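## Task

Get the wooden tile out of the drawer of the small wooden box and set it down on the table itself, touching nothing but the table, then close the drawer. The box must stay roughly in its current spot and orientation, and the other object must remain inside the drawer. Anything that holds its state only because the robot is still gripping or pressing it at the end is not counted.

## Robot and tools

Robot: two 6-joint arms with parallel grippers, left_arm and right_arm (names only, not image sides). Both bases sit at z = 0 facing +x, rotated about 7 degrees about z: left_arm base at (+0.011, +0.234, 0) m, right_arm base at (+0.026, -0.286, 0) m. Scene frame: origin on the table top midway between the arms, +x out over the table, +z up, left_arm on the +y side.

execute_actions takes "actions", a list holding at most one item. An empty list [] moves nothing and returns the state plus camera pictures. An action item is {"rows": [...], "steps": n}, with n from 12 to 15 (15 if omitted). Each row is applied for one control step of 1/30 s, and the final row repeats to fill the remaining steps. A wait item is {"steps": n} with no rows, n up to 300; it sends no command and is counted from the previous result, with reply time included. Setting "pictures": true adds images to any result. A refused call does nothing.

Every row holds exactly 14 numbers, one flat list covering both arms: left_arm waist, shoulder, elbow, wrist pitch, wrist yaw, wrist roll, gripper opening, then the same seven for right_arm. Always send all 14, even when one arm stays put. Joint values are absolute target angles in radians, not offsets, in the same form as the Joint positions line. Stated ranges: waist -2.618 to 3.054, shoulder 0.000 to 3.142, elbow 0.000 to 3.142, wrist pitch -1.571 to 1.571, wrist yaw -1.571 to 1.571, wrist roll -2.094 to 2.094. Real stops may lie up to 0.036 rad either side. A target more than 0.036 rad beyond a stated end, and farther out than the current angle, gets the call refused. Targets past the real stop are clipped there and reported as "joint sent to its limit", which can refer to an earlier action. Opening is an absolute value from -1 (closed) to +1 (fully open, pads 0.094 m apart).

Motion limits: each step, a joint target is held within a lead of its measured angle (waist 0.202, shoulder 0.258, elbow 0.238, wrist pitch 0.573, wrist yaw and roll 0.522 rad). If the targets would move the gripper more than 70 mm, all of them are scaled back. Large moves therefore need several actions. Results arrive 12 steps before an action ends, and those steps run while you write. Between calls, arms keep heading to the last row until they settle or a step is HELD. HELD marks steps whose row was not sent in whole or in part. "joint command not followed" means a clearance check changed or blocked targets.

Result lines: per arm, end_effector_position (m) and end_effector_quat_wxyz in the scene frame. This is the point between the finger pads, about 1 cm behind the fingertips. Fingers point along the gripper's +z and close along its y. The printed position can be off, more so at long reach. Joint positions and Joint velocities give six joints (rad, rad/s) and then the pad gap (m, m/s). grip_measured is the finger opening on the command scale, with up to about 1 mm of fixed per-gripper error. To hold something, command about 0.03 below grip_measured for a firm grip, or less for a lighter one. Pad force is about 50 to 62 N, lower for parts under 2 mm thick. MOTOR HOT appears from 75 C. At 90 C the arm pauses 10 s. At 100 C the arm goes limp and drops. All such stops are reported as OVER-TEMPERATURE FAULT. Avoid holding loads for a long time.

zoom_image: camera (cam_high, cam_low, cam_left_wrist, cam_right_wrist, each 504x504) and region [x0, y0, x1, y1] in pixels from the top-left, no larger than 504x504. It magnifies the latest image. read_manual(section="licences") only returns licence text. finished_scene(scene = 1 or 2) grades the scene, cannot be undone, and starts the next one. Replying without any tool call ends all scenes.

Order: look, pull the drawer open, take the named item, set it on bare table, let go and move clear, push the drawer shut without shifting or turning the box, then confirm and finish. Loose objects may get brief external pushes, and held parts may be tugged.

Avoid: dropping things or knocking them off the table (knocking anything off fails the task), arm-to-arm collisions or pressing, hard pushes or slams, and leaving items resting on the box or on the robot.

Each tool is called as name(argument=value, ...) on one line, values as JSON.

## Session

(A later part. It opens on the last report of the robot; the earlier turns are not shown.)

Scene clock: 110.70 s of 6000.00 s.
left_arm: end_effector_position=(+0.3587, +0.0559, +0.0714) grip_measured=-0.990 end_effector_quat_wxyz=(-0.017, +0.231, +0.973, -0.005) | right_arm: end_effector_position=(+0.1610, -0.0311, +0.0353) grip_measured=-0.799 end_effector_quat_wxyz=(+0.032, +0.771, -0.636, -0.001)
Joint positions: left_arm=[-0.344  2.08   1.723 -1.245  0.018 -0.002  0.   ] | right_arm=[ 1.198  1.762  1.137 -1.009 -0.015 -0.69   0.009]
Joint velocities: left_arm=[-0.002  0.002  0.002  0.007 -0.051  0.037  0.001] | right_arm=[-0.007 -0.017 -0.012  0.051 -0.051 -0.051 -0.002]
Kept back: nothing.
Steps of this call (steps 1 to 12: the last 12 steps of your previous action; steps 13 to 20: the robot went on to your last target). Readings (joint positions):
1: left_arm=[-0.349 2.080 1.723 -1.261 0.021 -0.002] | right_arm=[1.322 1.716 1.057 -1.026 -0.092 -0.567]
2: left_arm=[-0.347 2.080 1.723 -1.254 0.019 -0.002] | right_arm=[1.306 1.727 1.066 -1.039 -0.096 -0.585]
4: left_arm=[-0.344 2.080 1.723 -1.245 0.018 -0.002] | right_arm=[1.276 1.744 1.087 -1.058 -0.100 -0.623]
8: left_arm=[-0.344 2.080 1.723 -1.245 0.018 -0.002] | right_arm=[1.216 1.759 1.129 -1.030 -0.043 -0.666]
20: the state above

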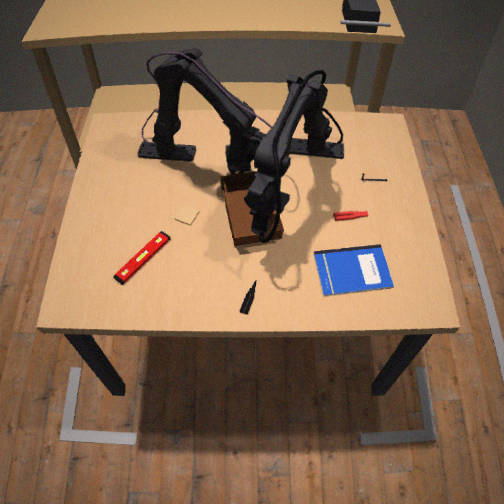

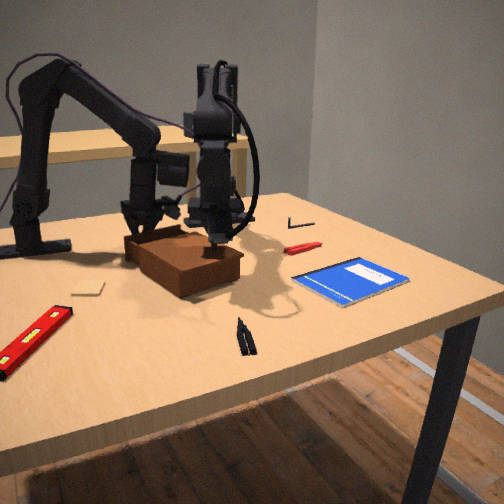

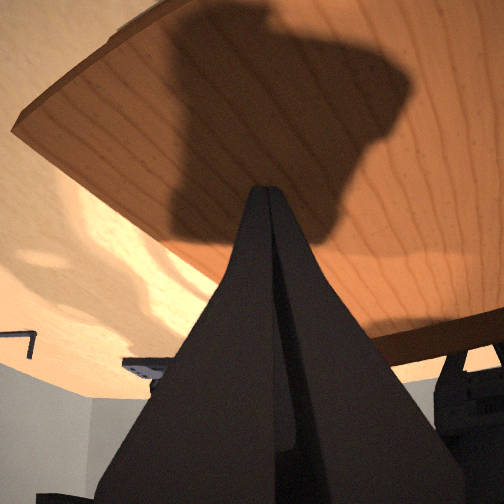

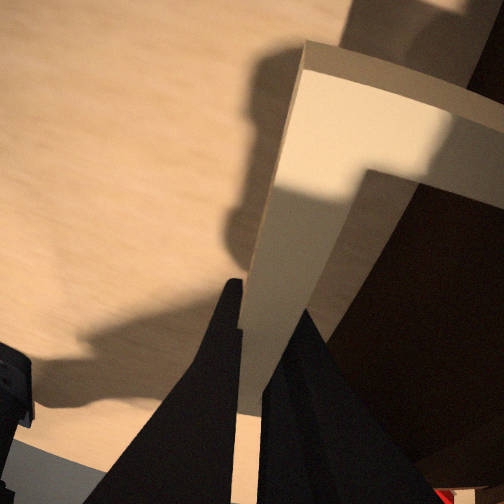

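execute_actions(actions=[{"rows":[[-0.355,2.14,1.65,-1.30,0.08,0,-1,1.16,1.80,1.19,-0.90,0.12,-0.68,-0.87],[-0.355,2.14,1.65,-1.30,0.08,0,-1,1.15,1.82,1.21,-0.90,0.12,-0.70,-0.87],[-0.355,2.14,1.65,-1.30,0.08,0,-1,1.13,1.84,1.23,-0.91,0.12,-0.72,-0.87],[-0.355,2.14,1.65,-1.30,0.08,0,-1,1.12,1.855,1.255,-0.92,0.12,-0.73,-0.87],[-0.355,2.14,1.65,-1.30,0.08,0,-1,1.10,1.87,1.275,-0.93,0.12,-0.75,-0.87],[-0.355,2.14,1.65,-1.30,0.08,0,-1,1.085,1.885,1.295,-0.94,0.12,-0.76,-0.87],[-0.355,2.14,1.65,-1.30,0.08,0,-1,1.07,1.90,1.315,-0.95,0.10,-0.77,-0.87]],"steps":15}])

execute_actions(actions=[{"steps":22}], pictures=true)

Scene clock: 111.50 s of 6000.00 s.
left_arm: end_effector_position=(+0.3587, +0.0559, +0.0714) grip_measured=-0.990 end_effector_quat_wxyz=(-0.017, +0.231, +0.973, -0.005) | right_arm: end_effector_position=(+0.1620, -0.0307, +0.0352) grip_measured=-0.799 end_effector_quat_wxyz=(+0.044, +0.774, -0.631, -0.001)
Joint positions: left_arm=[-0.344  2.08   1.723 -1.245  0.018 -0.002  0.   ] | right_arm=[ 1.195  1.786  1.165 -1.036 -0.018 -0.706  0.009]
Joint velocities: left_arm=[ 0.007 -0.002  0.007 -0.066 -0.051 -0.066  0.   ] | right_arm=[-0.085  0.388  0.442 -0.447 -0.066 -0.271 -0.   ]
Steps of this call (steps 1 to 15: the robot went on to your last target; steps 16 to 21: nothing new was sent; steps 22 to 24: the first 3 steps of this action). Readings (joint positions):
22: left_arm=[-0.344 2.080 1.723 -1.245 0.018 -0.002] | right_arm=[1.198 1.765 1.141 -1.012 -0.015 -0.693]
23: left_arm=[-0.344 2.080 1.723 -1.245 0.018 -0.002] | right_arm=[1.197 1.773 1.150 -1.021 -0.015 -0.699]
24: the state above

Scene clock: 112.23 s of 6000.00 s.
left_arm: end_effector_position=(+0.3587, +0.0559, +0.0714) grip_measured=-0.990 end_effector_quat_wxyz=(-0.017, +0.231, +0.973, -0.005) | right_arm: end_effector_position=(+0.1956, -0.0245, +0.0366) grip_measured=-0.799 end_effector_quat_wxyz=(+0.050, +0.773, -0.633, -0.006)
Joint positions: left_arm=[-0.344  2.08   1.723 -1.245  0.018 -0.002  0.   ] | right_arm=[ 1.108  1.876  1.285 -1.079 -0.021 -0.789  0.009]
Joint velocities: left_arm=[-0.007  0.007 -0.007 -0.007  0.007 -0.022  0.   ] | right_arm=[ 0.007 -0.007 -0.007 -0.007 -0.095  0.037 -0.   ]
Kept back: nothing.
Steps of this call (steps 1 to 12: the last 12 steps of your previous action; steps 13 to 22: the robot went on to your last target). Readings (joint positions):
1: left_arm=[-0.344 2.080 1.723 -1.245 0.018 -0.002] | right_arm=[1.189 1.801 1.182 -1.053 -0.024 -0.714]
2: left_arm=[-0.344 2.080 1.723 -1.245 0.018 -0.002] | right_arm=[1.180 1.817 1.201 -1.070 -0.030 -0.723]
4: left_arm=[-0.344 2.080 1.723 -1.245 0.018 -0.002] | right_arm=[1.154 1.849 1.241 -1.093 -0.037 -0.745]
8: left_arm=[-0.344 2.080 1.723 -1.245 0.018 -0.002] | right_arm=[1.111 1.875 1.282 -1.084 -0.027 -0.778]
22: the state above

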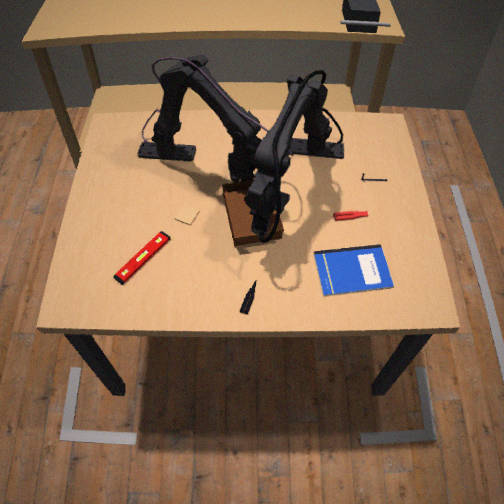

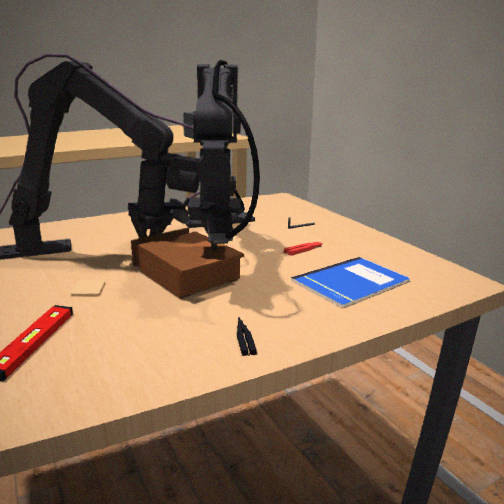

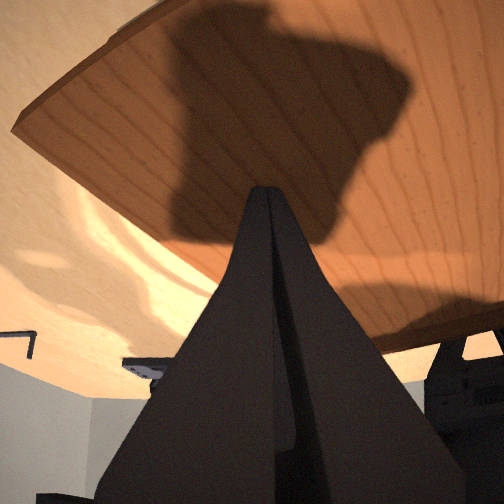

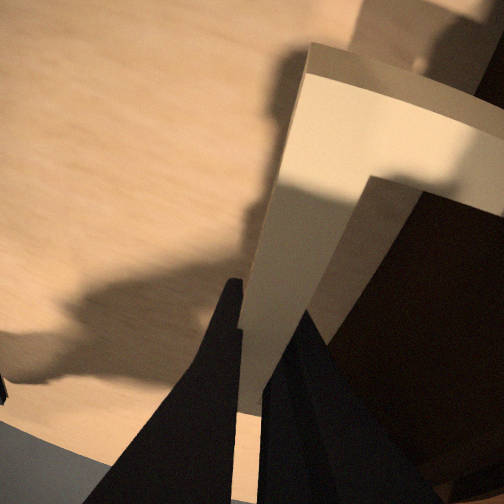

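execute_actions(actions=[{"rows":[[-0.355,2.14,1.65,-1.30,0.08,0,-1,1.06,1.915,1.335,-0.96,0.12,-0.78,-0.87],[-0.355,2.14,1.65,-1.30,0.08,0,-1,1.045,1.93,1.355,-0.97,0.12,-0.79,-0.87],[-0.355,2.14,1.65,-1.30,0.08,0,-1,1.03,1.945,1.375,-0.98,0.12,-0.80,-0.87],[-0.355,2.14,1.65,-1.30,0.08,0,-1,1.015,1.96,1.395,-0.98,0.12,-0.81,-0.87]],"steps":12}])

execute_actions(actions=[{"steps":22}], pictures=true)

Scene clock: 113.00 s of 6000.00 s.
left_arm: end_effector_position=(+0.3587, +0.0559, +0.0714) grip_measured=-0.990 end_effector_quat_wxyz=(-0.017, +0.231, +0.973, -0.005) | right_arm: end_effector_position=(+0.1956, -0.0245, +0.0366) grip_measured=-0.799 end_effector_quat_wxyz=(+0.050, +0.773, -0.633, -0.006)
Joint positions: left_arm=[-0.344  2.08   1.723 -1.245  0.018 -0.002  0.   ] | right_arm=[ 1.108  1.876  1.285 -1.079 -0.021 -0.789  0.009]
Joint velocities: left_arm=[ 0.002  0.002  0.007 -0.051  0.007 -0.022  0.   ] | right_arm=[-0.012 -0.002 -0.002 -0.007 -0.022 -0.007  0.   ]
Kept back: the last 12 steps of this action.
Steps of this call (steps 1 to 15: the robot went on to your last target; steps 16 to 23: nothing new was sent). Readings (joint positions):
1: left_arm=[-0.344 2.080 1.723 -1.245 0.018 -0.002] | right_arm=[1.108 1.876 1.285 -1.079 -0.021 -0.789]
2: left_arm=[-0.344 2.080 1.723 -1.245 0.018 -0.002] | right_arm=[1.108 1.876 1.285 -1.079 -0.021 -0.789]
4: left_arm=[-0.344 2.080 1.723 -1.245 0.018 -0.002] | right_arm=[1.108 1.876 1.285 -1.079 -0.021 -0.789]
8: left_arm=[-0.344 2.080 1.723 -1.245 0.018 -0.002] | right_arm=[1.108 1.876 1.285 -1.079 -0.021 -0.789]
23: the state above

Scene clock: 113.73 s of 6000.00 s.
left_arm: end_effector_position=(+0.3587, +0.0559, +0.0714) grip_measured=-0.990 end_effector_quat_wxyz=(-0.017, +0.231, +0.973, -0.005) | right_arm: end_effector_position=(+0.1963, -0.0243, +0.0367) grip_measured=-0.799 end_effector_quat_wxyz=(+0.055, +0.776, -0.628, -0.004)
Joint positions: left_arm=[-0.344  2.08   1.723 -1.245  0.018 -0.002  0.   ] | right_arm=[ 1.108  1.887  1.299 -1.092 -0.018 -0.802  0.009]
Joint velocities: left_arm=[-0.002  0.012 -0.002 -0.037  0.007 -0.066 -0.001] | right_arm=[ 0.002  0.012 -0.012  0.022 -0.051 -0.022  0.001]
Kept back: nothing.
Steps of this call (steps 1 to 12: the last 12 steps of your previous action; steps 13 to 15: the robot was to go on to your last target, HELD on every step; steps 16 to 22: nothing new was sent). Readings (joint positions):
1: left_arm=[-0.344 2.080 1.723 -1.245 0.018 -0.002] | right_arm=[1.108 1.878 1.288 -1.081 -0.020 -0.791]
2: left_arm=[-0.344 2.080 1.723 -1.245 0.018 -0.002] | right_arm=[1.106 1.885 1.297 -1.086 -0.017 -0.794]
3: left_arm=[-0.344 2.080 1.723 -1.245 0.018 -0.002] | right_arm=[1.106 1.887 1.299 -1.092 -0.022 -0.797] HELD
4: left_arm=[-0.344 2.080 1.723 -1.245 0.018 -0.002] | right_arm=[1.107 1.887 1.299 -1.092 -0.020 -0.799] HELD
5: left_arm=[-0.344 2.080 1.723 -1.245 0.018 -0.002] | right_arm=[1.108 1.887 1.299 -1.092 -0.018 -0.801] HELD
6: left_arm=[-0.344 2.080 1.723 -1.245 0.018 -0.002] | right_arm=[1.108 1.887 1.299 -1.092 -0.018 -0.801] HELD
7: left_arm=[-0.344 2.080 1.723 -1.245 0.018 -0.002] | right_arm=[1.108 1.887 1.299 -1.092 -0.018 -0.801] HELD
8: left_arm=[-0.344 2.080 1.723 -1.245 0.018 -0.002] | right_arm=[1.108 1.887 1.299 -1.092 -0.018 -0.802] HELD
9: left_arm=[-0.344 2.080 1.723 -1.245 0.018 -0.002] | right_arm=[1.108 1.887 1.299 -1.092 -0.018 -0.802] HELD
10: left_arm=[-0.344 2.080 1.723 -1.245 0.018 -0.002] | right_arm=[1.108 1.887 1.299 -1.092 -0.018 -0.802] HELD
11: left_arm=[-0.344 2.080 1.723 -1.245 0.018 -0.002] | right_arm=[1.108 1.887 1.299 -1.092 -0.018 -0.802] HELD
12: left_arm=[-0.344 2.080 1.723 -1.245 0.018 -0.002] | right_arm=[1.108 1.887 1.299 -1.092 -0.018 -0.802] HELD
13: left_arm=[-0.344 2.080 1.723 -1.245 0.018 -0.002] | right_arm=[1.108 1.887 1.299 -1.092 -0.018 -0.802] HELD
14: left_arm=[-0.344 2.080 1.723 -1.245 0.018 -0.002] | right_arm=[1.108 1.887 1.299 -1.092 -0.018 -0.802] HELD
15: left_arm=[-0.344 2.080 1.723 -1.245 0.018 -0.002] | right_arm=[1.108 1.887 1.299 -1.092 -0.018 -0.802] HELD
22: the state above
A step was HELD (marked above), so your last target was given up. An arm can still carry out its HELD step.
joint command not followed: on one or more control steps a check withheld the commanded joint targets of the right arm, and it was not sent them on those steps.
cause: the commanded joint targets would bring a part of the robot too close to another arm (this arm's wrist (the part past joint 4) and the other arm's wrist (the part past joint 5)); next, command targets that bring no part of the robot closer to that arm.

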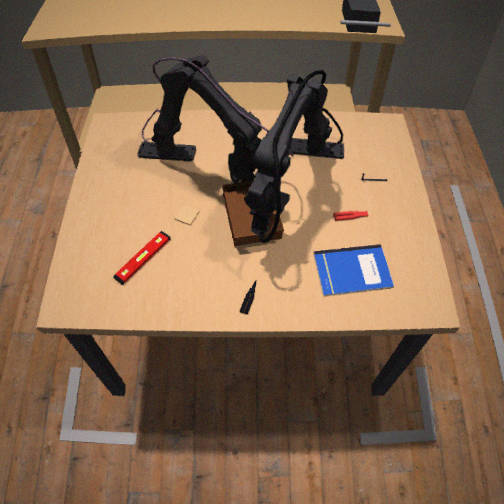

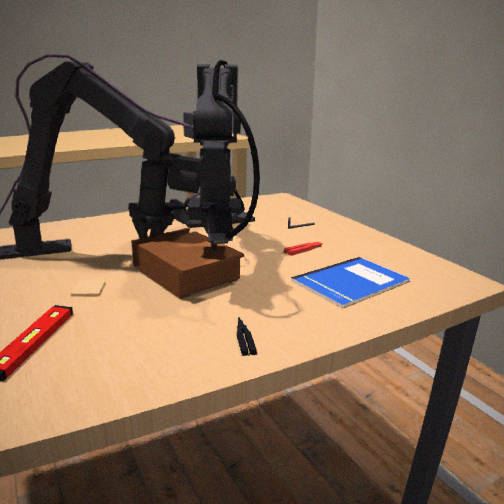

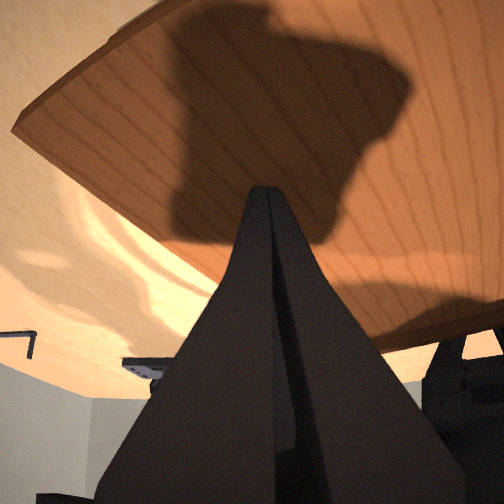

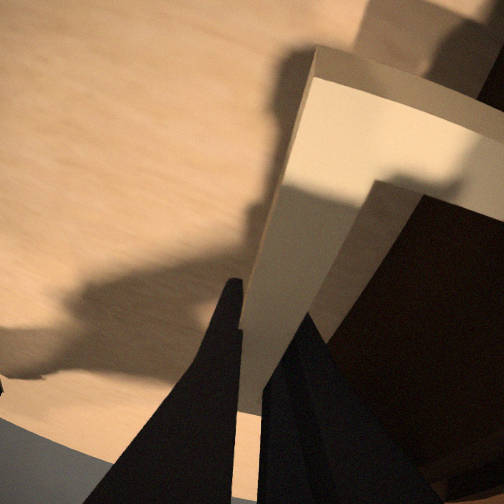

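execute_actions(actions=[{"rows":[[-0.345,2.07,1.74,-1.26,0.02,0,-1,1.11,1.88,1.29,-1.02,0.03,-0.79,-0.87],[-0.345,2.05,1.78,-1.27,0.02,0,-1,1.11,1.88,1.29,-1.02,0.03,-0.79,-0.87],[-0.345,2.04,1.82,-1.27,0,0,-1,1.11,1.88,1.29,-1.02,0.03,-0.79,-0.87],[-0.34,2.05,1.85,-1.25,0,0,-1,1.11,1.88,1.29,-1.02,0.03,-0.79,-0.87],[-0.33,2.07,1.88,-1.22,0,0,-1,1.11,1.88,1.29,-1.02,0.03,-0.79,-0.87],[-0.32,2.09,1.90,-1.18,0,0,-1,1.11,1.88,1.29,-1.02,0.03,-0.79,-0.87],[-0.31,2.11,1.92,-1.14,0,0,-1,1.11,1.88,1.29,-1.02,0.03,-0.79,-0.87],[-0.30,2.13,1.935,-1.11,0,0,-1,1.11,1.88,1.29,-1.02,0.03,-0.79,-0.87],[-0.292,2.14,1.945,-1.08,0,0,-1,1.11,1.88,1.29,-1.02,0.03,-0.79,-0.87]],"steps":15}])

execute_actions(actions=[{"steps":20}], pictures=true)

Scene clock: 116.33 s of 6000.00 s.
left_arm: end_effector_position=(+0.3620, +0.0548, +0.0779) grip_measured=-0.990 end_effector_quat_wxyz=(-0.010, +0.231, +0.973, -0.006) | right_arm: end_effector_position=(+0.1968, -0.0240, +0.0366) grip_measured=-0.799 end_effector_quat_wxyz=(+0.054, +0.778, -0.626, -0.000)
Joint positions: left_arm=[-0.343  2.075  1.741 -1.253  0.016 -0.002  0.   ] | right_arm=[ 1.111  1.887  1.299 -1.09  -0.01  -0.802  0.009]
Joint velocities: left_arm=[ 0.012 -0.002  0.349 -0.198 -0.051 -0.007 -0.   ] | right_arm=[ 0.081 -0.027 -0.002 -0.022  0.095  0.007  0.   ]
Steps of this call (steps 1 to 75: nothing new was sent; steps 76 to 78: the first 3 steps of this action). Readings (joint positions):
76: left_arm=[-0.343 2.075 1.726 -1.244 0.016 -0.002] | right_arm=[1.108 1.887 1.299 -1.092 -0.017 -0.802]
77: left_arm=[-0.343 2.075 1.731 -1.247 0.016 -0.002] | right_arm=[1.110 1.887 1.299 -1.090 -0.014 -0.802]
78: the state above

Scene clock: 117.00 s of 6000.00 s.
left_arm: end_effector_position=(+0.4430, +0.0429, +0.0996) grip_measured=-0.990 end_effector_quat_wxyz=(+0.111, +0.205, +0.972, -0.028) | right_arm: end_effector_position=(+0.1968, -0.0240, +0.0366) grip_measured=-0.799 end_effector_quat_wxyz=(+0.054, +0.779, -0.625, +0.003)
Joint positions: left_arm=[-0.291  2.15   1.917 -1.11   0.008 -0.002  0.   ] | right_arm=[ 1.115  1.887  1.299 -1.09  -0.004 -0.802  0.009]
Joint velocities: left_arm=[ 0.012  0.017 -0.007  0.022  0.007 -0.051  0.001] | right_arm=[-0.007  0.002  0.012  0.022  0.022  0.007 -0.001]
Kept back: nothing.
Steps of this call (steps 1 to 12: the last 12 steps of your previous action; steps 13 to 20: the robot went on to your last target). Readings (joint positions):
1: left_arm=[-0.343 2.075 1.758 -1.259 0.015 -0.002] | right_arm=[1.113 1.887 1.299 -1.090 -0.007 -0.802]
2: left_arm=[-0.343 2.076 1.784 -1.260 0.014 -0.002] | right_arm=[1.114 1.887 1.299 -1.090 -0.005 -0.802]
4: left_arm=[-0.338 2.083 1.844 -1.241 0.014 -0.002] | right_arm=[1.115 1.887 1.299 -1.090 -0.004 -0.802]
8: left_arm=[-0.309 2.113 1.916 -1.146 0.013 -0.002] | right_arm=[1.115 1.887 1.299 -1.090 -0.004 -0.802]
20: the state above

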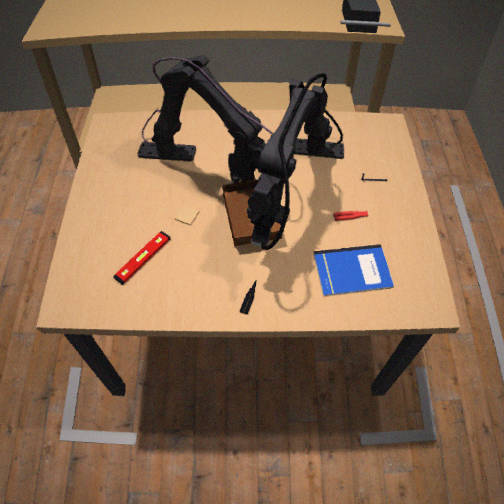

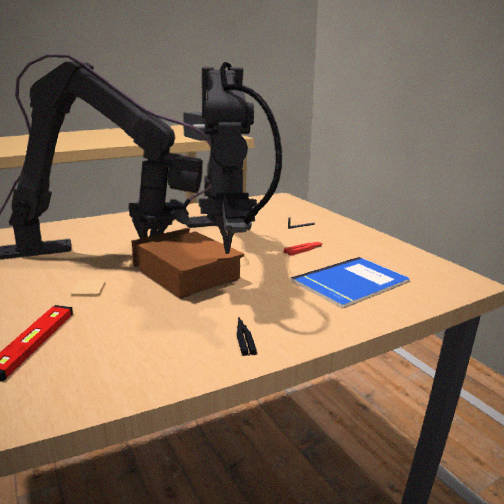

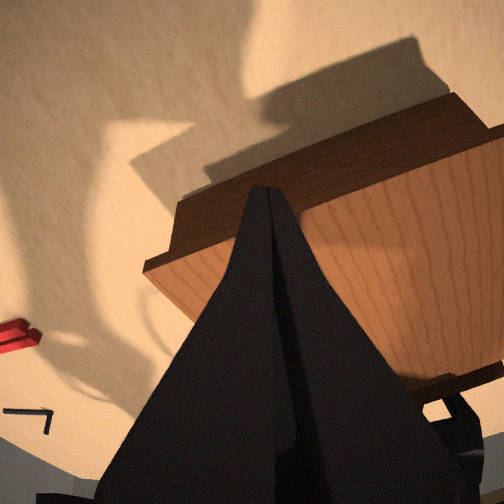

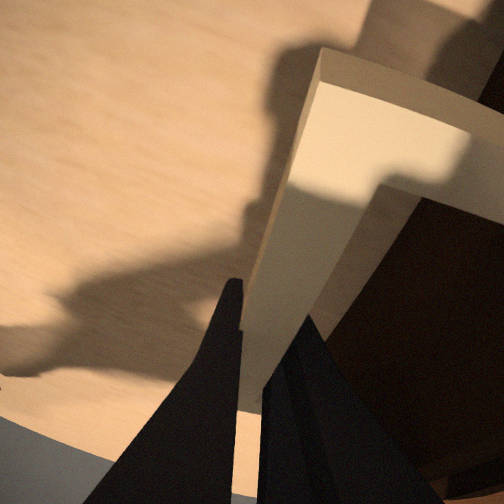

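execute_actions(actions=[{"rows":[[-0.292,2.18,1.99,-1.10,0,0,-1,1.11,1.88,1.29,-1.02,0.03,-0.79,-0.87],[-0.292,2.22,2.05,-1.11,0,0,-1,1.11,1.88,1.29,-1.02,0.03,-0.79,-0.87],[-0.292,2.26,2.10,-1.14,0,0,-1,1.11,1.88,1.29,-1.02,0.03,-0.79,-0.87],[-0.292,2.30,2.15,-1.18,0,0,-1,1.11,1.88,1.29,-1.02,0.03,-0.79,-0.87],[-0.292,2.34,2.19,-1.22,0,0,-1,1.11,1.88,1.29,-1.02,0.03,-0.79,-0.87],[-0.292,2.38,2.23,-1.27,0,0,-1,1.11,1.88,1.29,-1.02,0.03,-0.79,-0.87],[-0.292,2.42,2.265,-1.32,0,0,-1,1.11,1.88,1.29,-1.02,0.03,-0.79,-0.87],[-0.292,2.46,2.29,-1.36,0,0,-1,1.11,1.88,1.29,-1.02,0.03,-0.79,-0.87]],"steps":15}])

execute_actions(actions=[{"steps":22}], pictures=true)

Scene clock: 118.00 s of 6000.00 s.
left_arm: end_effector_position=(+0.4537, +0.0381, +0.1009) grip_measured=-0.990 end_effector_quat_wxyz=(+0.115, +0.205, +0.972, -0.028) | right_arm: end_effector_position=(+0.1968, -0.0240, +0.0366) grip_measured=-0.799 end_effector_quat_wxyz=(+0.054, +0.779, -0.625, +0.003)
Joint positions: left_arm=[-0.291  2.196  1.994 -1.132  0.008 -0.002  0.   ] | right_arm=[ 1.115  1.887  1.299 -1.09  -0.004 -0.802  0.009]
Joint velocities: left_arm=[ 0.017  0.799  1.287 -0.154 -0.066 -0.037  0.   ] | right_arm=[-0.007  0.007  0.002  0.007 -0.037  0.037 -0.001]
Steps of this call (steps 1 to 15: the robot went on to your last target; steps 16 to 27: nothing new was sent; steps 28 to 30: the first 3 steps of this action). Readings (joint positions):
28: left_arm=[-0.291 2.155 1.926 -1.113 0.008 -0.002] | right_arm=[1.115 1.887 1.299 -1.090 -0.004 -0.802]
29: left_arm=[-0.291 2.170 1.952 -1.123 0.008 -0.002] | right_arm=[1.115 1.887 1.299 -1.090 -0.004 -0.802]
30: the state above

Scene clock: 118.73 s of 6000.00 s.
left_arm: end_effector_position=(+0.4481, +0.0406, +0.0287) grip_measured=-0.990 end_effector_quat_wxyz=(-0.009, +0.206, +0.979, -0.002) | right_arm: end_effector_position=(+0.1968, -0.0240, +0.0366) grip_measured=-0.799 end_effector_quat_wxyz=(+0.054, +0.779, -0.625, +0.003)
Joint positions: left_arm=[-0.291  2.494  2.251 -1.345  0.008 -0.002  0.   ] | right_arm=[ 1.115  1.887  1.299 -1.09  -0.004 -0.802  0.009]
Joint velocities: left_arm=[ 0.012 -0.002  0.007 -0.007  0.022 -0.037 -0.001] | right_arm=[-0.007 -0.007 -0.002  0.051 -0.007  0.095  0.   ]
Kept back: nothing.
Steps of this call (steps 1 to 12: the last 12 steps of your previous action; steps 13 to 22: the robot went on to your last target). Readings (joint positions):
1: left_arm=[-0.291 2.228 2.043 -1.140 0.008 -0.002] | right_arm=[1.115 1.887 1.299 -1.090 -0.004 -0.802]
2: left_arm=[-0.291 2.263 2.093 -1.147 0.008 -0.002] | right_arm=[1.115 1.887 1.299 -1.090 -0.004 -0.802]
4: left_arm=[-0.291 2.337 2.183 -1.178 0.008 -0.002] | right_arm=[1.115 1.887 1.299 -1.090 -0.004 -0.802]
8: left_arm=[-0.291 2.454 2.251 -1.256 0.008 -0.002] | right_arm=[1.115 1.887 1.299 -1.090 -0.004 -0.802]
22: the state above

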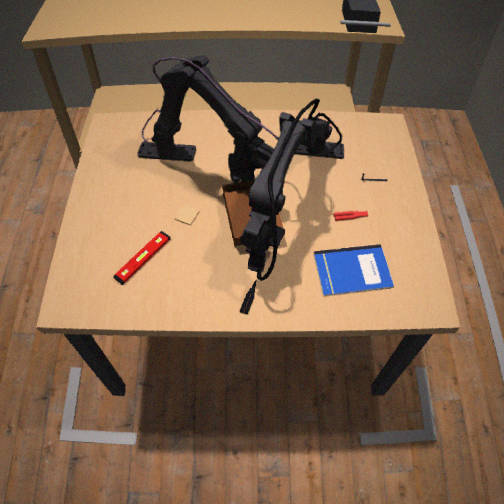

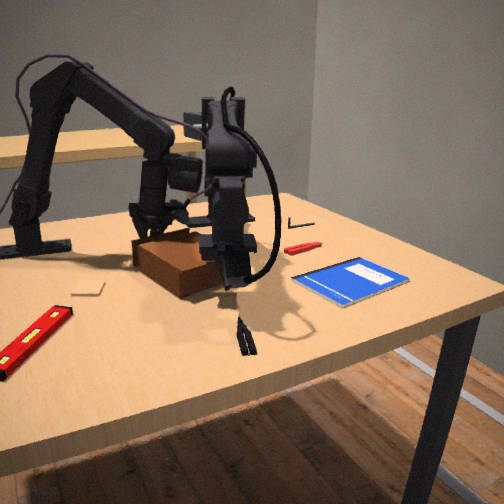

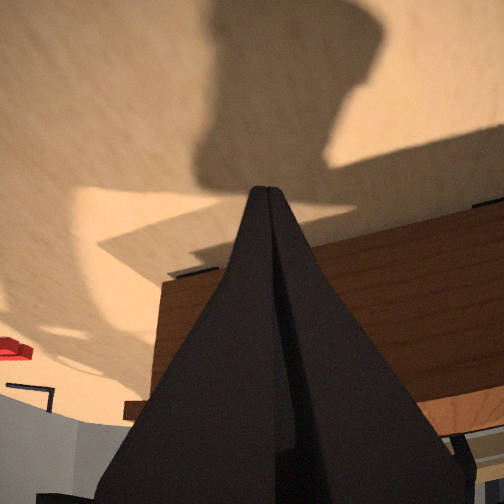

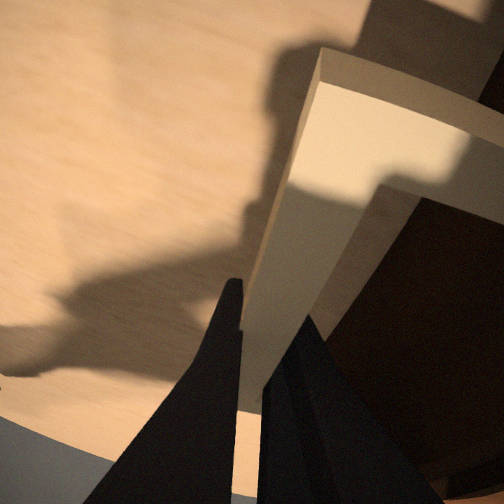

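execute_actions(actions=[{"rows":[[-0.292,2.45,2.29,-1.36,0,0,-1,1.09,1.895,1.31,-1.0,0.08,-0.80,-0.87],[-0.292,2.45,2.29,-1.36,0,0,-1,1.075,1.91,1.33,-0.99,0.10,-0.80,-0.87],[-0.292,2.45,2.29,-1.36,0,0,-1,1.06,1.925,1.35,-0.98,0.12,-0.81,-0.87],[-0.292,2.45,2.29,-1.36,0,0,-1,1.045,1.94,1.37,-0.98,0.12,-0.82,-0.87],[-0.292,2.45,2.29,-1.36,0,0,-1,1.03,1.955,1.39,-0.98,0.12,-0.83,-0.87],[-0.292,2.45,2.29,-1.36,0,0,-1,1.015,1.97,1.41,-0.98,0.12,-0.84,-0.87],[-0.292,2.45,2.29,-1.36,0,0,-1,1.00,1.98,1.43,-0.98,0.12,-0.84,-0.87],[-0.292,2.45,2.29,-1.36,0,0,-1,0.985,1.99,1.445,-0.98,0.12,-0.85,-0.87]],"steps":15}])

execute_actions(actions=[{"steps":24}], pictures=true)

Scene clock: 119.90 s of 6000.00 s.
left_arm: end_effector_position=(+0.4478, +0.0408, +0.0287) grip_measured=-0.990 end_effector_quat_wxyz=(-0.010, +0.206, +0.979, -0.002) | right_arm: end_effector_position=(+0.2000, -0.0244, +0.0368) grip_measured=-0.799 end_effector_quat_wxyz=(+0.051, +0.779, -0.625, +0.008)
Joint positions: left_arm=[-0.291  2.494  2.251 -1.346  0.008 -0.002  0.   ] | right_arm=[ 1.111  1.889  1.303 -1.089  0.006 -0.804  0.009]
Joint velocities: left_arm=[-0.002 -0.007  0.007 -0.022 -0.139  0.007 -0.001] | right_arm=[-0.12   0.115  0.139  0.037  0.227 -0.095 -0.   ]
Steps of this call (steps 1 to 30: the robot went on to your last target; steps 31 to 32: nothing new was sent; steps 33 to 35: the first 3 steps of this action). Readings (joint positions):
33: left_arm=[-0.291 2.494 2.251 -1.346 0.008 -0.002] | right_arm=[1.115 1.887 1.299 -1.090 -0.001 -0.802]
34: left_arm=[-0.291 2.494 2.251 -1.346 0.008 -0.002] | right_arm=[1.114 1.887 1.299 -1.089 -0.001 -0.802]
35: the state above

Scene clock: 120.70 s of 6000.00 s.
left_arm: end_effector_position=(+0.4675, +0.0410, +0.0420) grip_measured=-0.990 end_effector_quat_wxyz=(+0.034, +0.202, +0.979, +0.004) | right_arm: end_effector_position=(+0.2359, -0.0245, +0.0376) grip_measured=-0.799 end_effector_quat_wxyz=(+0.052, +0.774, -0.631, +0.004)
Joint positions: left_arm=[-0.285  2.476  2.268 -1.297 -0.021 -0.002  0.   ] | right_arm=[ 1.023  1.964  1.411 -1.122  0.007 -0.876  0.009]
Joint velocities: left_arm=[-0.022  0.012  0.002  0.066 -0.007 -0.037 -0.   ] | right_arm=[ 0.007 -0.007 -0.017 -0.066 -0.051 -0.022 -0.001]
Kept back: nothing.
Steps of this call (steps 1 to 12: the last 12 steps of your previous action; steps 13 to 24: the robot went on to your last target). Readings (joint positions):
1: left_arm=[-0.291 2.494 2.251 -1.342 0.003 -0.002] | right_arm=[1.104 1.896 1.313 -1.094 0.007 -0.809]
2: left_arm=[-0.290 2.492 2.251 -1.335 -0.002 -0.002] | right_arm=[1.095 1.906 1.326 -1.104 0.005 -0.816]
4: left_arm=[-0.288 2.489 2.256 -1.325 -0.009 -0.002] | right_arm=[1.072 1.932 1.361 -1.121 0.002 -0.834]
8: left_arm=[-0.285 2.480 2.266 -1.303 -0.019 -0.002] | right_arm=[1.028 1.963 1.408 -1.125 0.003 -0.866]
24: the state above

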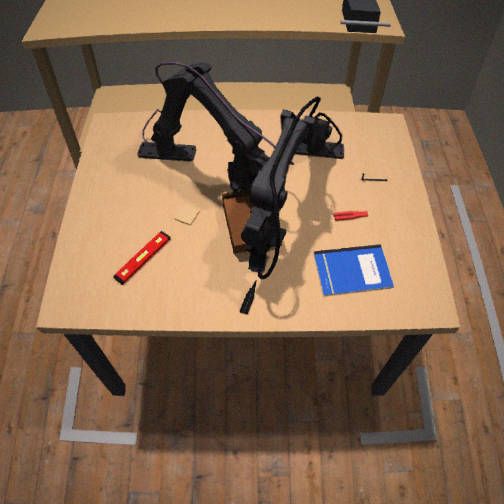

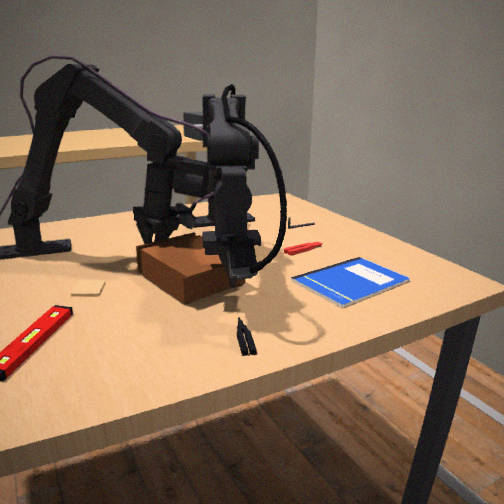

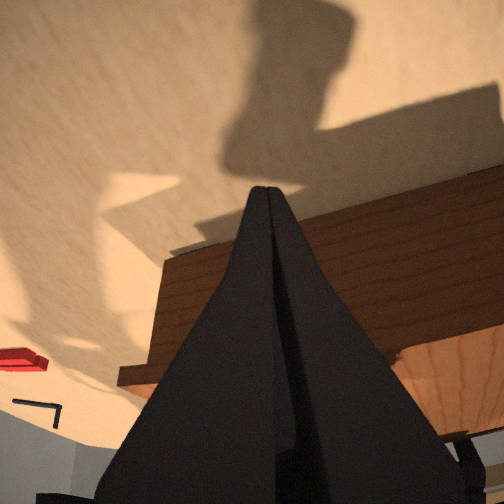

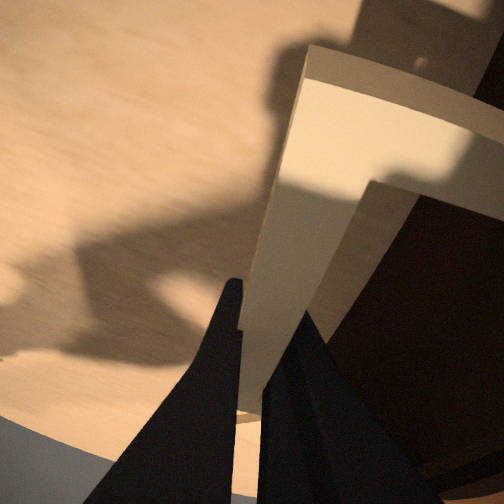

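execute_actions(actions=[{"rows":[[-0.292,2.46,2.27,-1.40,0.03,0,-1,0.99,2.0,1.46,-0.99,0.12,-0.85,-0.87],[-0.292,2.46,2.26,-1.44,0.05,0,-1,0.985,2.01,1.475,-1.0,0.12,-0.85,-0.87],[-0.292,2.46,2.25,-1.48,0.06,0,-1,0.98,2.02,1.49,-1.0,0.12,-0.85,-0.87],[-0.292,2.46,2.24,-1.52,0.06,0,-1,0.97,2.03,1.505,-1.0,0.12,-0.85,-0.87],[-0.292,2.46,2.24,-1.55,0.06,0,-1,0.96,2.04,1.52,-1.0,0.12,-0.85,-0.87],[-0.292,2.46,2.24,-1.55,0.06,0,-1,0.95,2.05,1.535,-1.0,0.12,-0.85,-0.87]],"steps":14}])

execute_actions(actions=[{"steps":24}], pictures=true)

Scene clock: 121.80 s of 6000.00 s.
left_arm: end_effector_position=(+0.4669, +0.0407, +0.0420) grip_measured=-0.990 end_effector_quat_wxyz=(+0.033, +0.203, +0.979, +0.002) | right_arm: end_effector_position=(+0.2363, -0.0241, +0.0376) grip_measured=-0.799 end_effector_quat_wxyz=(+0.055, +0.774, -0.631, +0.004)
Joint positions: left_arm=[-0.285  2.476  2.268 -1.299 -0.018 -0.002  0.   ] | right_arm=[ 1.023  1.971  1.42  -1.13   0.008 -0.877  0.009]
Joint velocities: left_arm=[ 0.007  0.007  0.022 -0.081  0.051 -0.051 -0.   ] | right_arm=[ 0.002  0.178  0.217 -0.212  0.022  0.037 -0.   ]
Steps of this call (steps 1 to 15: the robot went on to your last target; steps 16 to 31: nothing new was sent; steps 32 to 33: the first 2 steps of this action). Readings (joint positions):
32: left_arm=[-0.285 2.476 2.268 -1.297 -0.020 -0.002] | right_arm=[1.023 1.966 1.413 -1.124 0.007 -0.877]
33: the state above

Scene clock: 122.60 s of 6000.00 s.
left_arm: end_effector_position=(+0.4649, +0.0419, +0.0418) grip_measured=-0.990 end_effector_quat_wxyz=(+0.028, +0.200, +0.979, -0.003) | right_arm: end_effector_position=(+0.2498, -0.0217, +0.0382) grip_measured=-0.799 end_effector_quat_wxyz=(+0.063, +0.770, -0.635, +0.003)
Joint positions: left_arm=[-0.28   2.476  2.268 -1.308 -0.005 -0.002  0.   ] | right_arm=[ 0.996  2.023  1.496 -1.169  0.007 -0.892  0.009]
Joint velocities: left_arm=[ 0.022 -0.002  0.002 -0.066 -0.022 -0.066  0.001] | right_arm=[-0.007 -0.032 -0.012  0.037  0.022 -0.037  0.   ]
Kept back: nothing.
Steps of this call (steps 1 to 12: the last 12 steps of your previous action; steps 13 to 24: the robot went on to your last target). Readings (joint positions):
1: left_arm=[-0.285 2.476 2.268 -1.300 -0.016 -0.002] | right_arm=[1.023 1.979 1.430 -1.139 0.009 -0.877]
2: left_arm=[-0.284 2.476 2.268 -1.303 -0.014 -0.002] | right_arm=[1.021 1.987 1.442 -1.149 0.010 -0.878]
4: left_arm=[-0.282 2.476 2.268 -1.308 -0.010 -0.002] | right_arm=[1.013 2.006 1.469 -1.165 0.010 -0.880]
8: left_arm=[-0.280 2.476 2.268 -1.308 -0.005 -0.002] | right_arm=[0.996 2.023 1.495 -1.169 0.007 -0.889]
24: the state above

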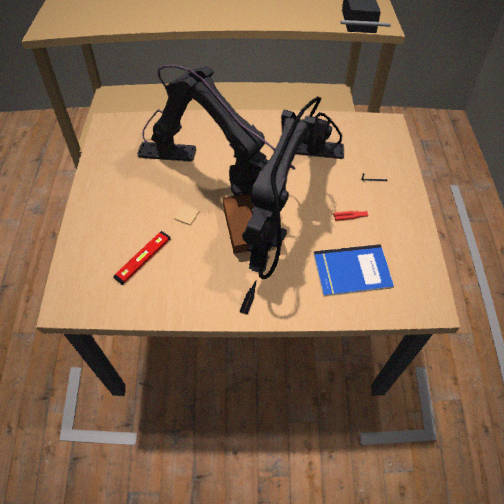

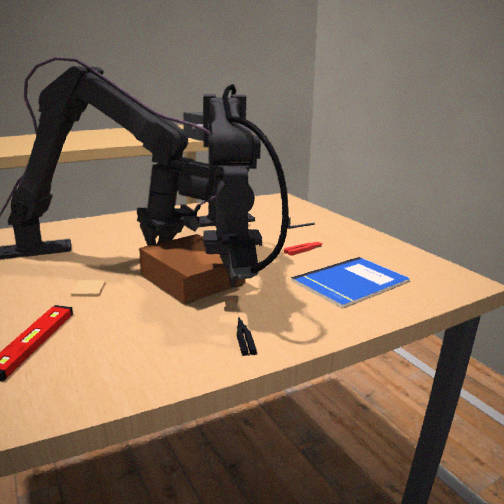

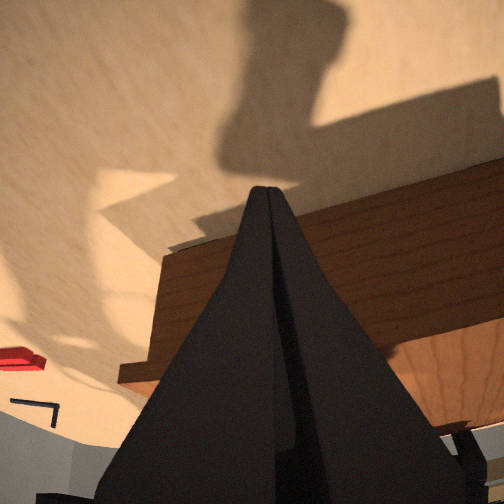

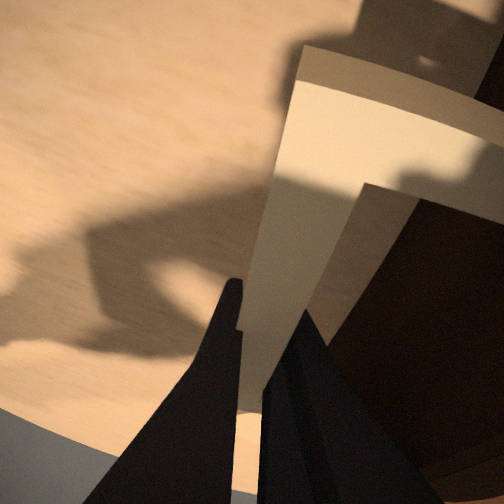

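execute_actions(actions=[{"rows":[[-0.292,2.46,2.24,-1.55,0.06,0,-1,0.945,2.05,1.545,-1.02,0.12,-0.87,-0.87],[-0.292,2.46,2.24,-1.55,0.06,0,-1,0.935,2.06,1.56,-1.02,0.12,-0.87,-0.87],[-0.292,2.46,2.24,-1.55,0.06,0,-1,0.925,2.07,1.575,-1.02,0.12,-0.87,-0.87],[-0.292,2.46,2.24,-1.55,0.06,0,-1,0.915,2.08,1.59,-1.02,0.12,-0.87,-0.87]],"steps":12}])

execute_actions(actions=[{"steps":30}], pictures=true)

Scene clock: 123.27 s of 6000.00 s.
left_arm: end_effector_position=(+0.4649, +0.0419, +0.0418) grip_measured=-0.990 end_effector_quat_wxyz=(+0.028, +0.200, +0.979, -0.003) | right_arm: end_effector_position=(+0.2498, -0.0217, +0.0382) grip_measured=-0.799 end_effector_quat_wxyz=(+0.063, +0.770, -0.635, +0.003)
Joint positions: left_arm=[-0.28   2.476  2.268 -1.308 -0.005 -0.002  0.   ] | right_arm=[ 0.996  2.023  1.496 -1.169  0.007 -0.892  0.009]
Joint velocities: left_arm=[ 0.002 -0.002  0.002 -0.022 -0.007  0.022 -0.   ] | right_arm=[ 0.002 -0.002  0.002 -0.037 -0.051 -0.007 -0.001]
Kept back: the last 12 steps of this action.
Steps of this call (steps 1 to 15: the robot went on to your last target; steps 16 to 20: nothing new was sent). Readings (joint positions):
1: left_arm=[-0.280 2.476 2.268 -1.308 -0.005 -0.002] | right_arm=[0.996 2.023 1.496 -1.169 0.007 -0.892]
2: left_arm=[-0.280 2.476 2.268 -1.308 -0.005 -0.002] | right_arm=[0.996 2.023 1.496 -1.169 0.007 -0.892]
4: left_arm=[-0.280 2.476 2.268 -1.308 -0.005 -0.002] | right_arm=[0.996 2.023 1.496 -1.169 0.007 -0.892]
8: left_arm=[-0.280 2.476 2.268 -1.308 -0.005 -0.002] | right_arm=[0.996 2.023 1.496 -1.169 0.007 -0.892]
20: the state above

Scene clock: 124.27 s of 6000.00 s.
left_arm: end_effector_position=(+0.4649, +0.0419, +0.0418) grip_measured=-0.990 end_effector_quat_wxyz=(+0.028, +0.200, +0.979, -0.003) | right_arm: end_effector_position=(+0.2506, -0.0219, +0.0383) grip_measured=-0.799 end_effector_quat_wxyz=(+0.079, +0.769, -0.634, -0.014)
Joint positions: left_arm=[-0.28   2.476  2.268 -1.308 -0.005 -0.002  0.   ] | right_arm=[ 0.978  2.057  1.541 -1.215 -0.023 -0.913  0.009]
Joint velocities: left_arm=[-0.017  0.002 -0.012 -0.037  0.125  0.007  0.   ] | right_arm=[ 0.022 -0.022 -0.002 -0.022  0.037 -0.007 -0.001]
Kept back: nothing.
Steps of this call (steps 1 to 12: the last 12 steps of your previous action; steps 13 to 30: the robot went on to your last target). Readings (joint positions):
1: left_arm=[-0.280 2.476 2.268 -1.308 -0.005 -0.002] | right_arm=[0.996 2.023 1.496 -1.169 0.007 -0.895]
2: left_arm=[-0.280 2.476 2.268 -1.308 -0.005 -0.002] | right_arm=[0.995 2.025 1.500 -1.171 0.007 -0.898]
4: left_arm=[-0.280 2.476 2.268 -1.308 -0.005 -0.002] | right_arm=[0.987 2.041 1.521 -1.192 -0.005 -0.902]
8: left_arm=[-0.280 2.476 2.268 -1.308 -0.005 -0.002] | right_arm=[0.978 2.056 1.540 -1.214 -0.023 -0.911]
30: the state above
All arms were judged still, so your last target was given up. Only a new action makes them travel on or press farther. Fingers that are still opening or closing keep moving.

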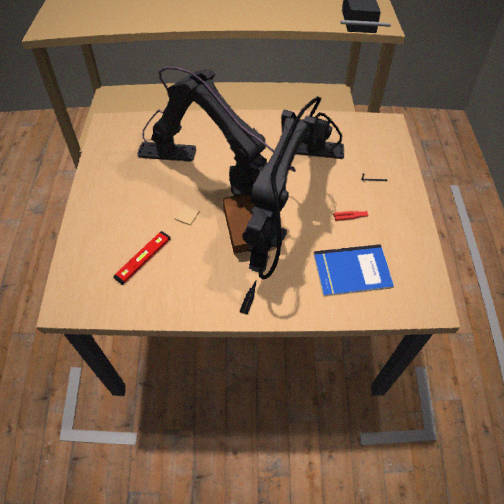

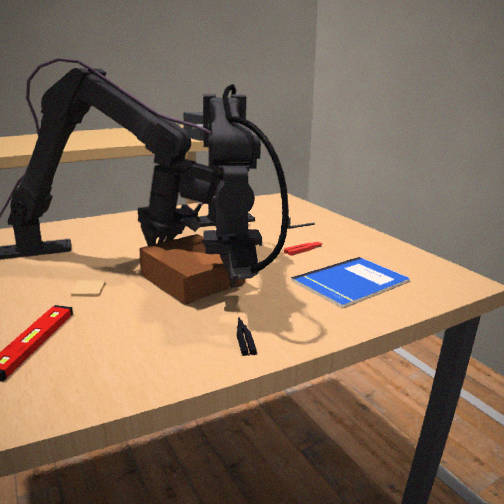

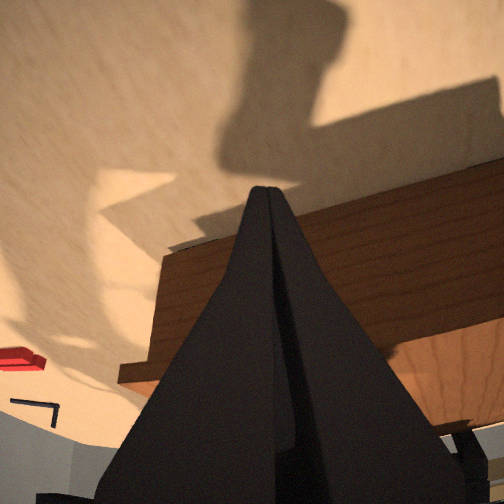

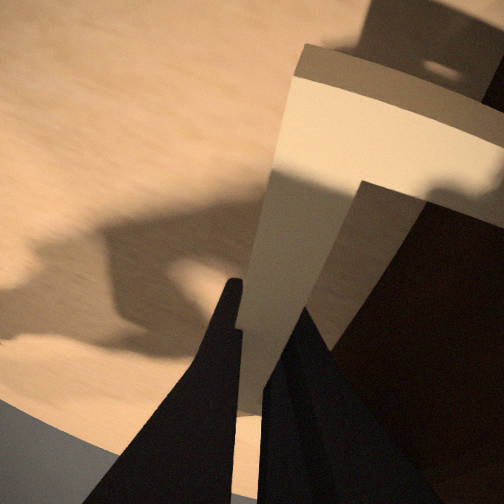

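execute_actions(actions=[{"rows":[[-0.285,2.47,2.26,-1.40,0,0,-1,0.97,2.05,1.55,-1.15,0.03,-0.91,-0.87],[-0.285,2.47,2.27,-1.33,0,0,-1,0.985,2.04,1.54,-1.2,0,-0.91,-0.87],[-0.285,2.47,2.28,-1.30,0,0,-1,0.985,2.04,1.54,-1.2,0,-0.91,-0.6],[-0.285,2.47,2.29,-1.27,0,0,-1,0.99,2.04,1.54,-1.2,0,-0.91,-0.42],[-0.285,2.46,2.29,-1.25,0,0,-1,0.995,2.03,1.54,-1.2,0,-0.91,-0.42],[-0.285,2.44,2.29,-1.24,0,0,-1,1.0,2.03,1.55,-1.2,0,-0.91,-0.42],[-0.285,2.41,2.28,-1.23,0,0,-1,1.0,2.02,1.57,-1.21,0,-0.91,-0.42],[-0.285,2.38,2.26,-1.22,0,0,-1,1.0,2.01,1.60,-1.23,0,-0.91,-0.42],[-0.285,2.34,2.23,-1.21,0,0,-1,1.0,1.99,1.63,-1.25,0,-0.91,-0.42],[-0.285,2.30,2.20,-1.20,0,0,-1,1.0,1.97,1.66,-1.28,0,-0.91,-0.42],[-0.285,2.25,2.17,-1.20,0,0,-1,1.0,1.94,1.69,-1.31,0,-0.91,-0.42],[-0.285,2.20,2.14,-1.20,0,0,-1,1.0,1.91,1.72,-1.34,0,-0.91,-0.42]],"steps":15}])

execute_actions(actions=[{"rows":[[-0.25,2.15,2.12,-1.2,0,0,-1,0.95,1.85,1.72,-1.36,0,-0.8,-0.42],[-0.18,2.05,2.07,-1.2,0,0,-1,0.85,1.75,1.7,-1.36,0,-0.65,-0.42],[-0.08,1.95,2.0,-1.2,0,0,-1,0.72,1.65,1.65,-1.36,0,-0.5,-0.42],[0.05,1.85,1.9,-1.2,0,0,-1,0.58,1.55,1.6,-1.36,0,-0.3,-0.42],[0.18,1.75,1.8,-1.2,0,0,-1,0.44,1.5,1.55,-1.36,0,-0.2,-0.42],[0.3,1.65,1.7,-1.2,0,0,-1,0.3,1.45,1.5,-1.36,0,0,-0.42],[0.42,1.55,1.6,-1.2,0,0,-1,0.15,1.4,1.45,-1.36,0,0,-0.42],[0.55,1.5,1.55,-1.2,0,0,-1,0.0,1.4,1.45,-1.36,0,0,-0.42]],"steps":15}])

execute_actions(actions=[{"steps":35}], pictures=true)

Scene clock: 125.73 s of 6000.00 s.
left_arm: end_effector_position=(+0.4678, +0.0420, +0.0420) grip_measured=-0.990 end_effector_quat_wxyz=(+0.033, +0.200, +0.979, -0.002) | right_arm: end_effector_position=(+0.2482, -0.0216, +0.0385) grip_measured=-0.672 end_effector_quat_wxyz=(+0.082, +0.775, -0.627, -0.012)
Joint positions: left_arm=[-0.279  2.476  2.268 -1.297 -0.01  -0.002  0.   ] | right_arm=[ 0.987  2.057  1.541 -1.221 -0.018 -0.923  0.015]
Joint velocities: left_arm=[ 0.027 -0.007  0.002  0.11  -0.066  0.007  0.001] | right_arm=[ 0.032  0.002 -0.002 -0.212 -0.051 -0.007  0.138]
Steps of this call (steps 1 to 41: nothing new was sent; steps 42 to 44: the first 3 steps of this action). Readings (joint positions):
42: left_arm=[-0.279 2.476 2.268 -1.304 -0.008 -0.002] | right_arm=[0.981 2.057 1.541 -1.219 -0.025 -0.918]
43: left_arm=[-0.279 2.476 2.268 -1.301 -0.009 -0.002] | right_arm=[0.984 2.057 1.541 -1.221 -0.022 -0.922]
44: the state above

Scene clock: 126.23 s of 6000.00 s.
left_arm: end_effector_position=(+0.4644, +0.0543, +0.1560) grip_measured=-0.990 end_effector_quat_wxyz=(+0.157, +0.185, +0.970, -0.032) | right_arm: end_effector_position=(+0.2501, -0.0178, +0.0607) grip_measured=-0.423 end_effector_quat_wxyz=(+0.067, +0.768, -0.637, -0.010)
Joint positions: left_arm=[-0.254  2.142  2.107 -1.214  0.004 -0.002  0.   ] | right_arm=[ 0.99   2.022  1.586 -1.268 -0.017 -0.896  0.027]
Joint velocities: left_arm=[ 0.525 -1.194 -0.725  0.066  0.183 -0.022  0.   ] | right_arm=[-0.183 -0.496  0.178 -0.095  0.022  0.418 -0.   ]
Steps of this call (steps 1 to 12: the last 12 steps of your previous action; steps 13 to 15: the first 3 steps of this action). Readings (joint positions):
7: left_arm=[-0.279 2.429 2.233 -1.253 -0.009 -0.002] | right_arm=[0.998 2.049 1.559 -1.245 -0.019 -0.922] HELD
8: left_arm=[-0.279 2.395 2.207 -1.245 -0.008 -0.002] | right_arm=[0.998 2.047 1.559 -1.245 -0.019 -0.922] HELD
9: left_arm=[-0.279 2.356 2.180 -1.242 -0.008 -0.002] | right_arm=[0.998 2.048 1.559 -1.245 -0.019 -0.922] HELD
10: left_arm=[-0.279 2.316 2.161 -1.242 -0.008 -0.002] | right_arm=[0.998 2.049 1.559 -1.246 -0.019 -0.922] HELD
13: left_arm=[-0.278 2.221 2.151 -1.232 -0.007 -0.002] | right_arm=[0.998 2.046 1.570 -1.260 -0.017 -0.918]
14: left_arm=[-0.269 2.183 2.133 -1.218 -0.002 -0.002] | right_arm=[0.995 2.037 1.579 -1.265 -0.017 -0.909]
15: the state above
The steps marked HELD above belong to your previous action. This action keeps its steps and its target.
joint command not followed: on one or more control steps a check withheld the commanded joint targets of the right arm, and it was not sent them on those steps.
cause: the commanded joint targets would bring a part of the robot too close to another arm (this arm's wrist (the part past joint 4) and the other arm's forearm (the part past joint 3)); next, command targets that bring no part of the robot closer to that arm.

Scene clock: 127.40 s of 6000.00 s.
left_arm: end_effector_position=(+0.3256, +0.3824, +0.2259) grip_measured=-0.990 end_effector_quat_wxyz=(+0.201, -0.211, +0.955, +0.048) | right_arm: end_effector_position=(+0.3136, -0.2402, +0.2102) grip_measured=-0.423 end_effector_quat_wxyz=(+0.132, -0.102, +0.986, +0.008)
Joint positions: left_arm=[ 0.557  1.516  1.561 -1.199 -0.009 -0.002  0.   ] | right_arm=[ 0.279  1.433  1.474 -1.347 -0.004 -0.053  0.027]
Joint velocities: left_arm=[ 0.007 -0.012  0.002 -0.051 -0.037  0.007 -0.   ] | right_arm=[-0.842 -0.017 -0.11  -0.066  0.037  0.271  0.   ]
Kept back: nothing.
Steps of this call (steps 1 to 12: the last 12 steps of your previous action; steps 13 to 35: the robot went on to your last target). Readings (joint positions):
1: left_arm=[-0.229 2.096 2.071 -1.207 0.008 -0.002] | right_arm=[0.981 2.004 1.591 -1.271 -0.017 -0.880]
2: left_arm=[-0.196 2.046 2.025 -1.200 0.010 -0.002] | right_arm=[0.969 1.983 1.593 -1.273 -0.017 -0.860]
4: left_arm=[-0.112 1.941 1.923 -1.194 0.010 -0.002] | right_arm=[0.941 1.943 1.593 -1.283 -0.017 -0.816]
8: left_arm=[0.097 1.727 1.704 -1.187 0.007 -0.002] | right_arm=[0.883 1.879 1.585 -1.294 -0.014 -0.712]
35: the state above

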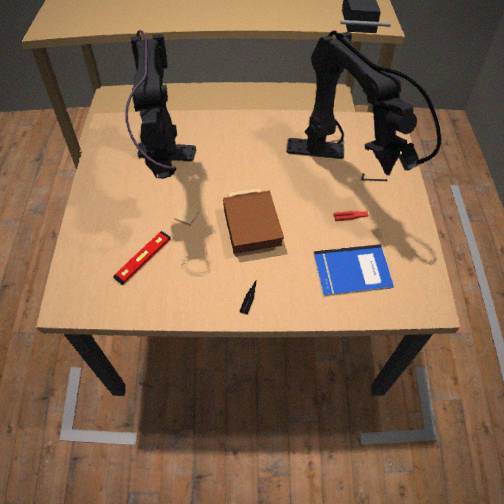

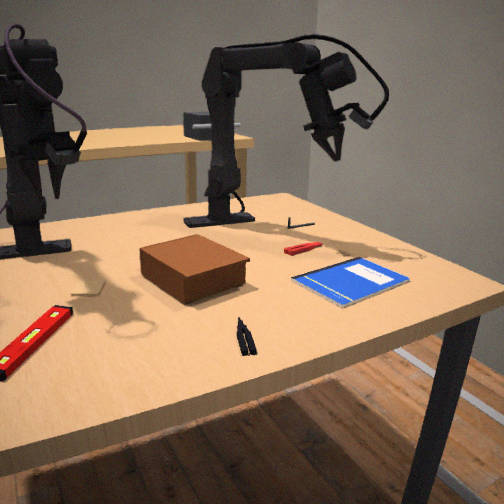

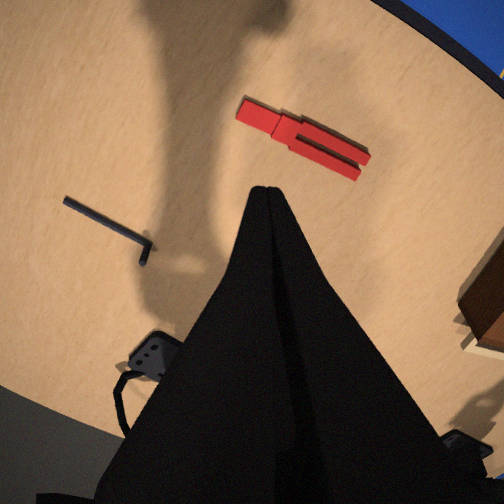

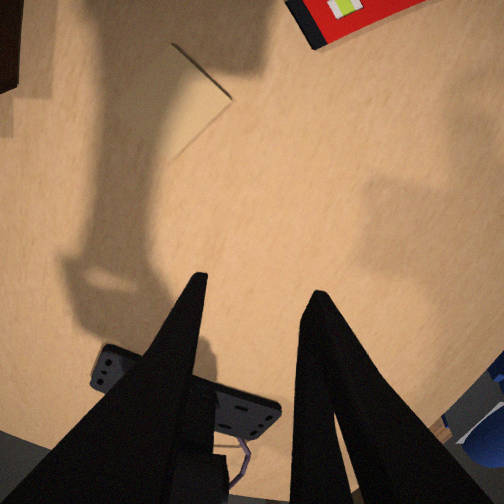

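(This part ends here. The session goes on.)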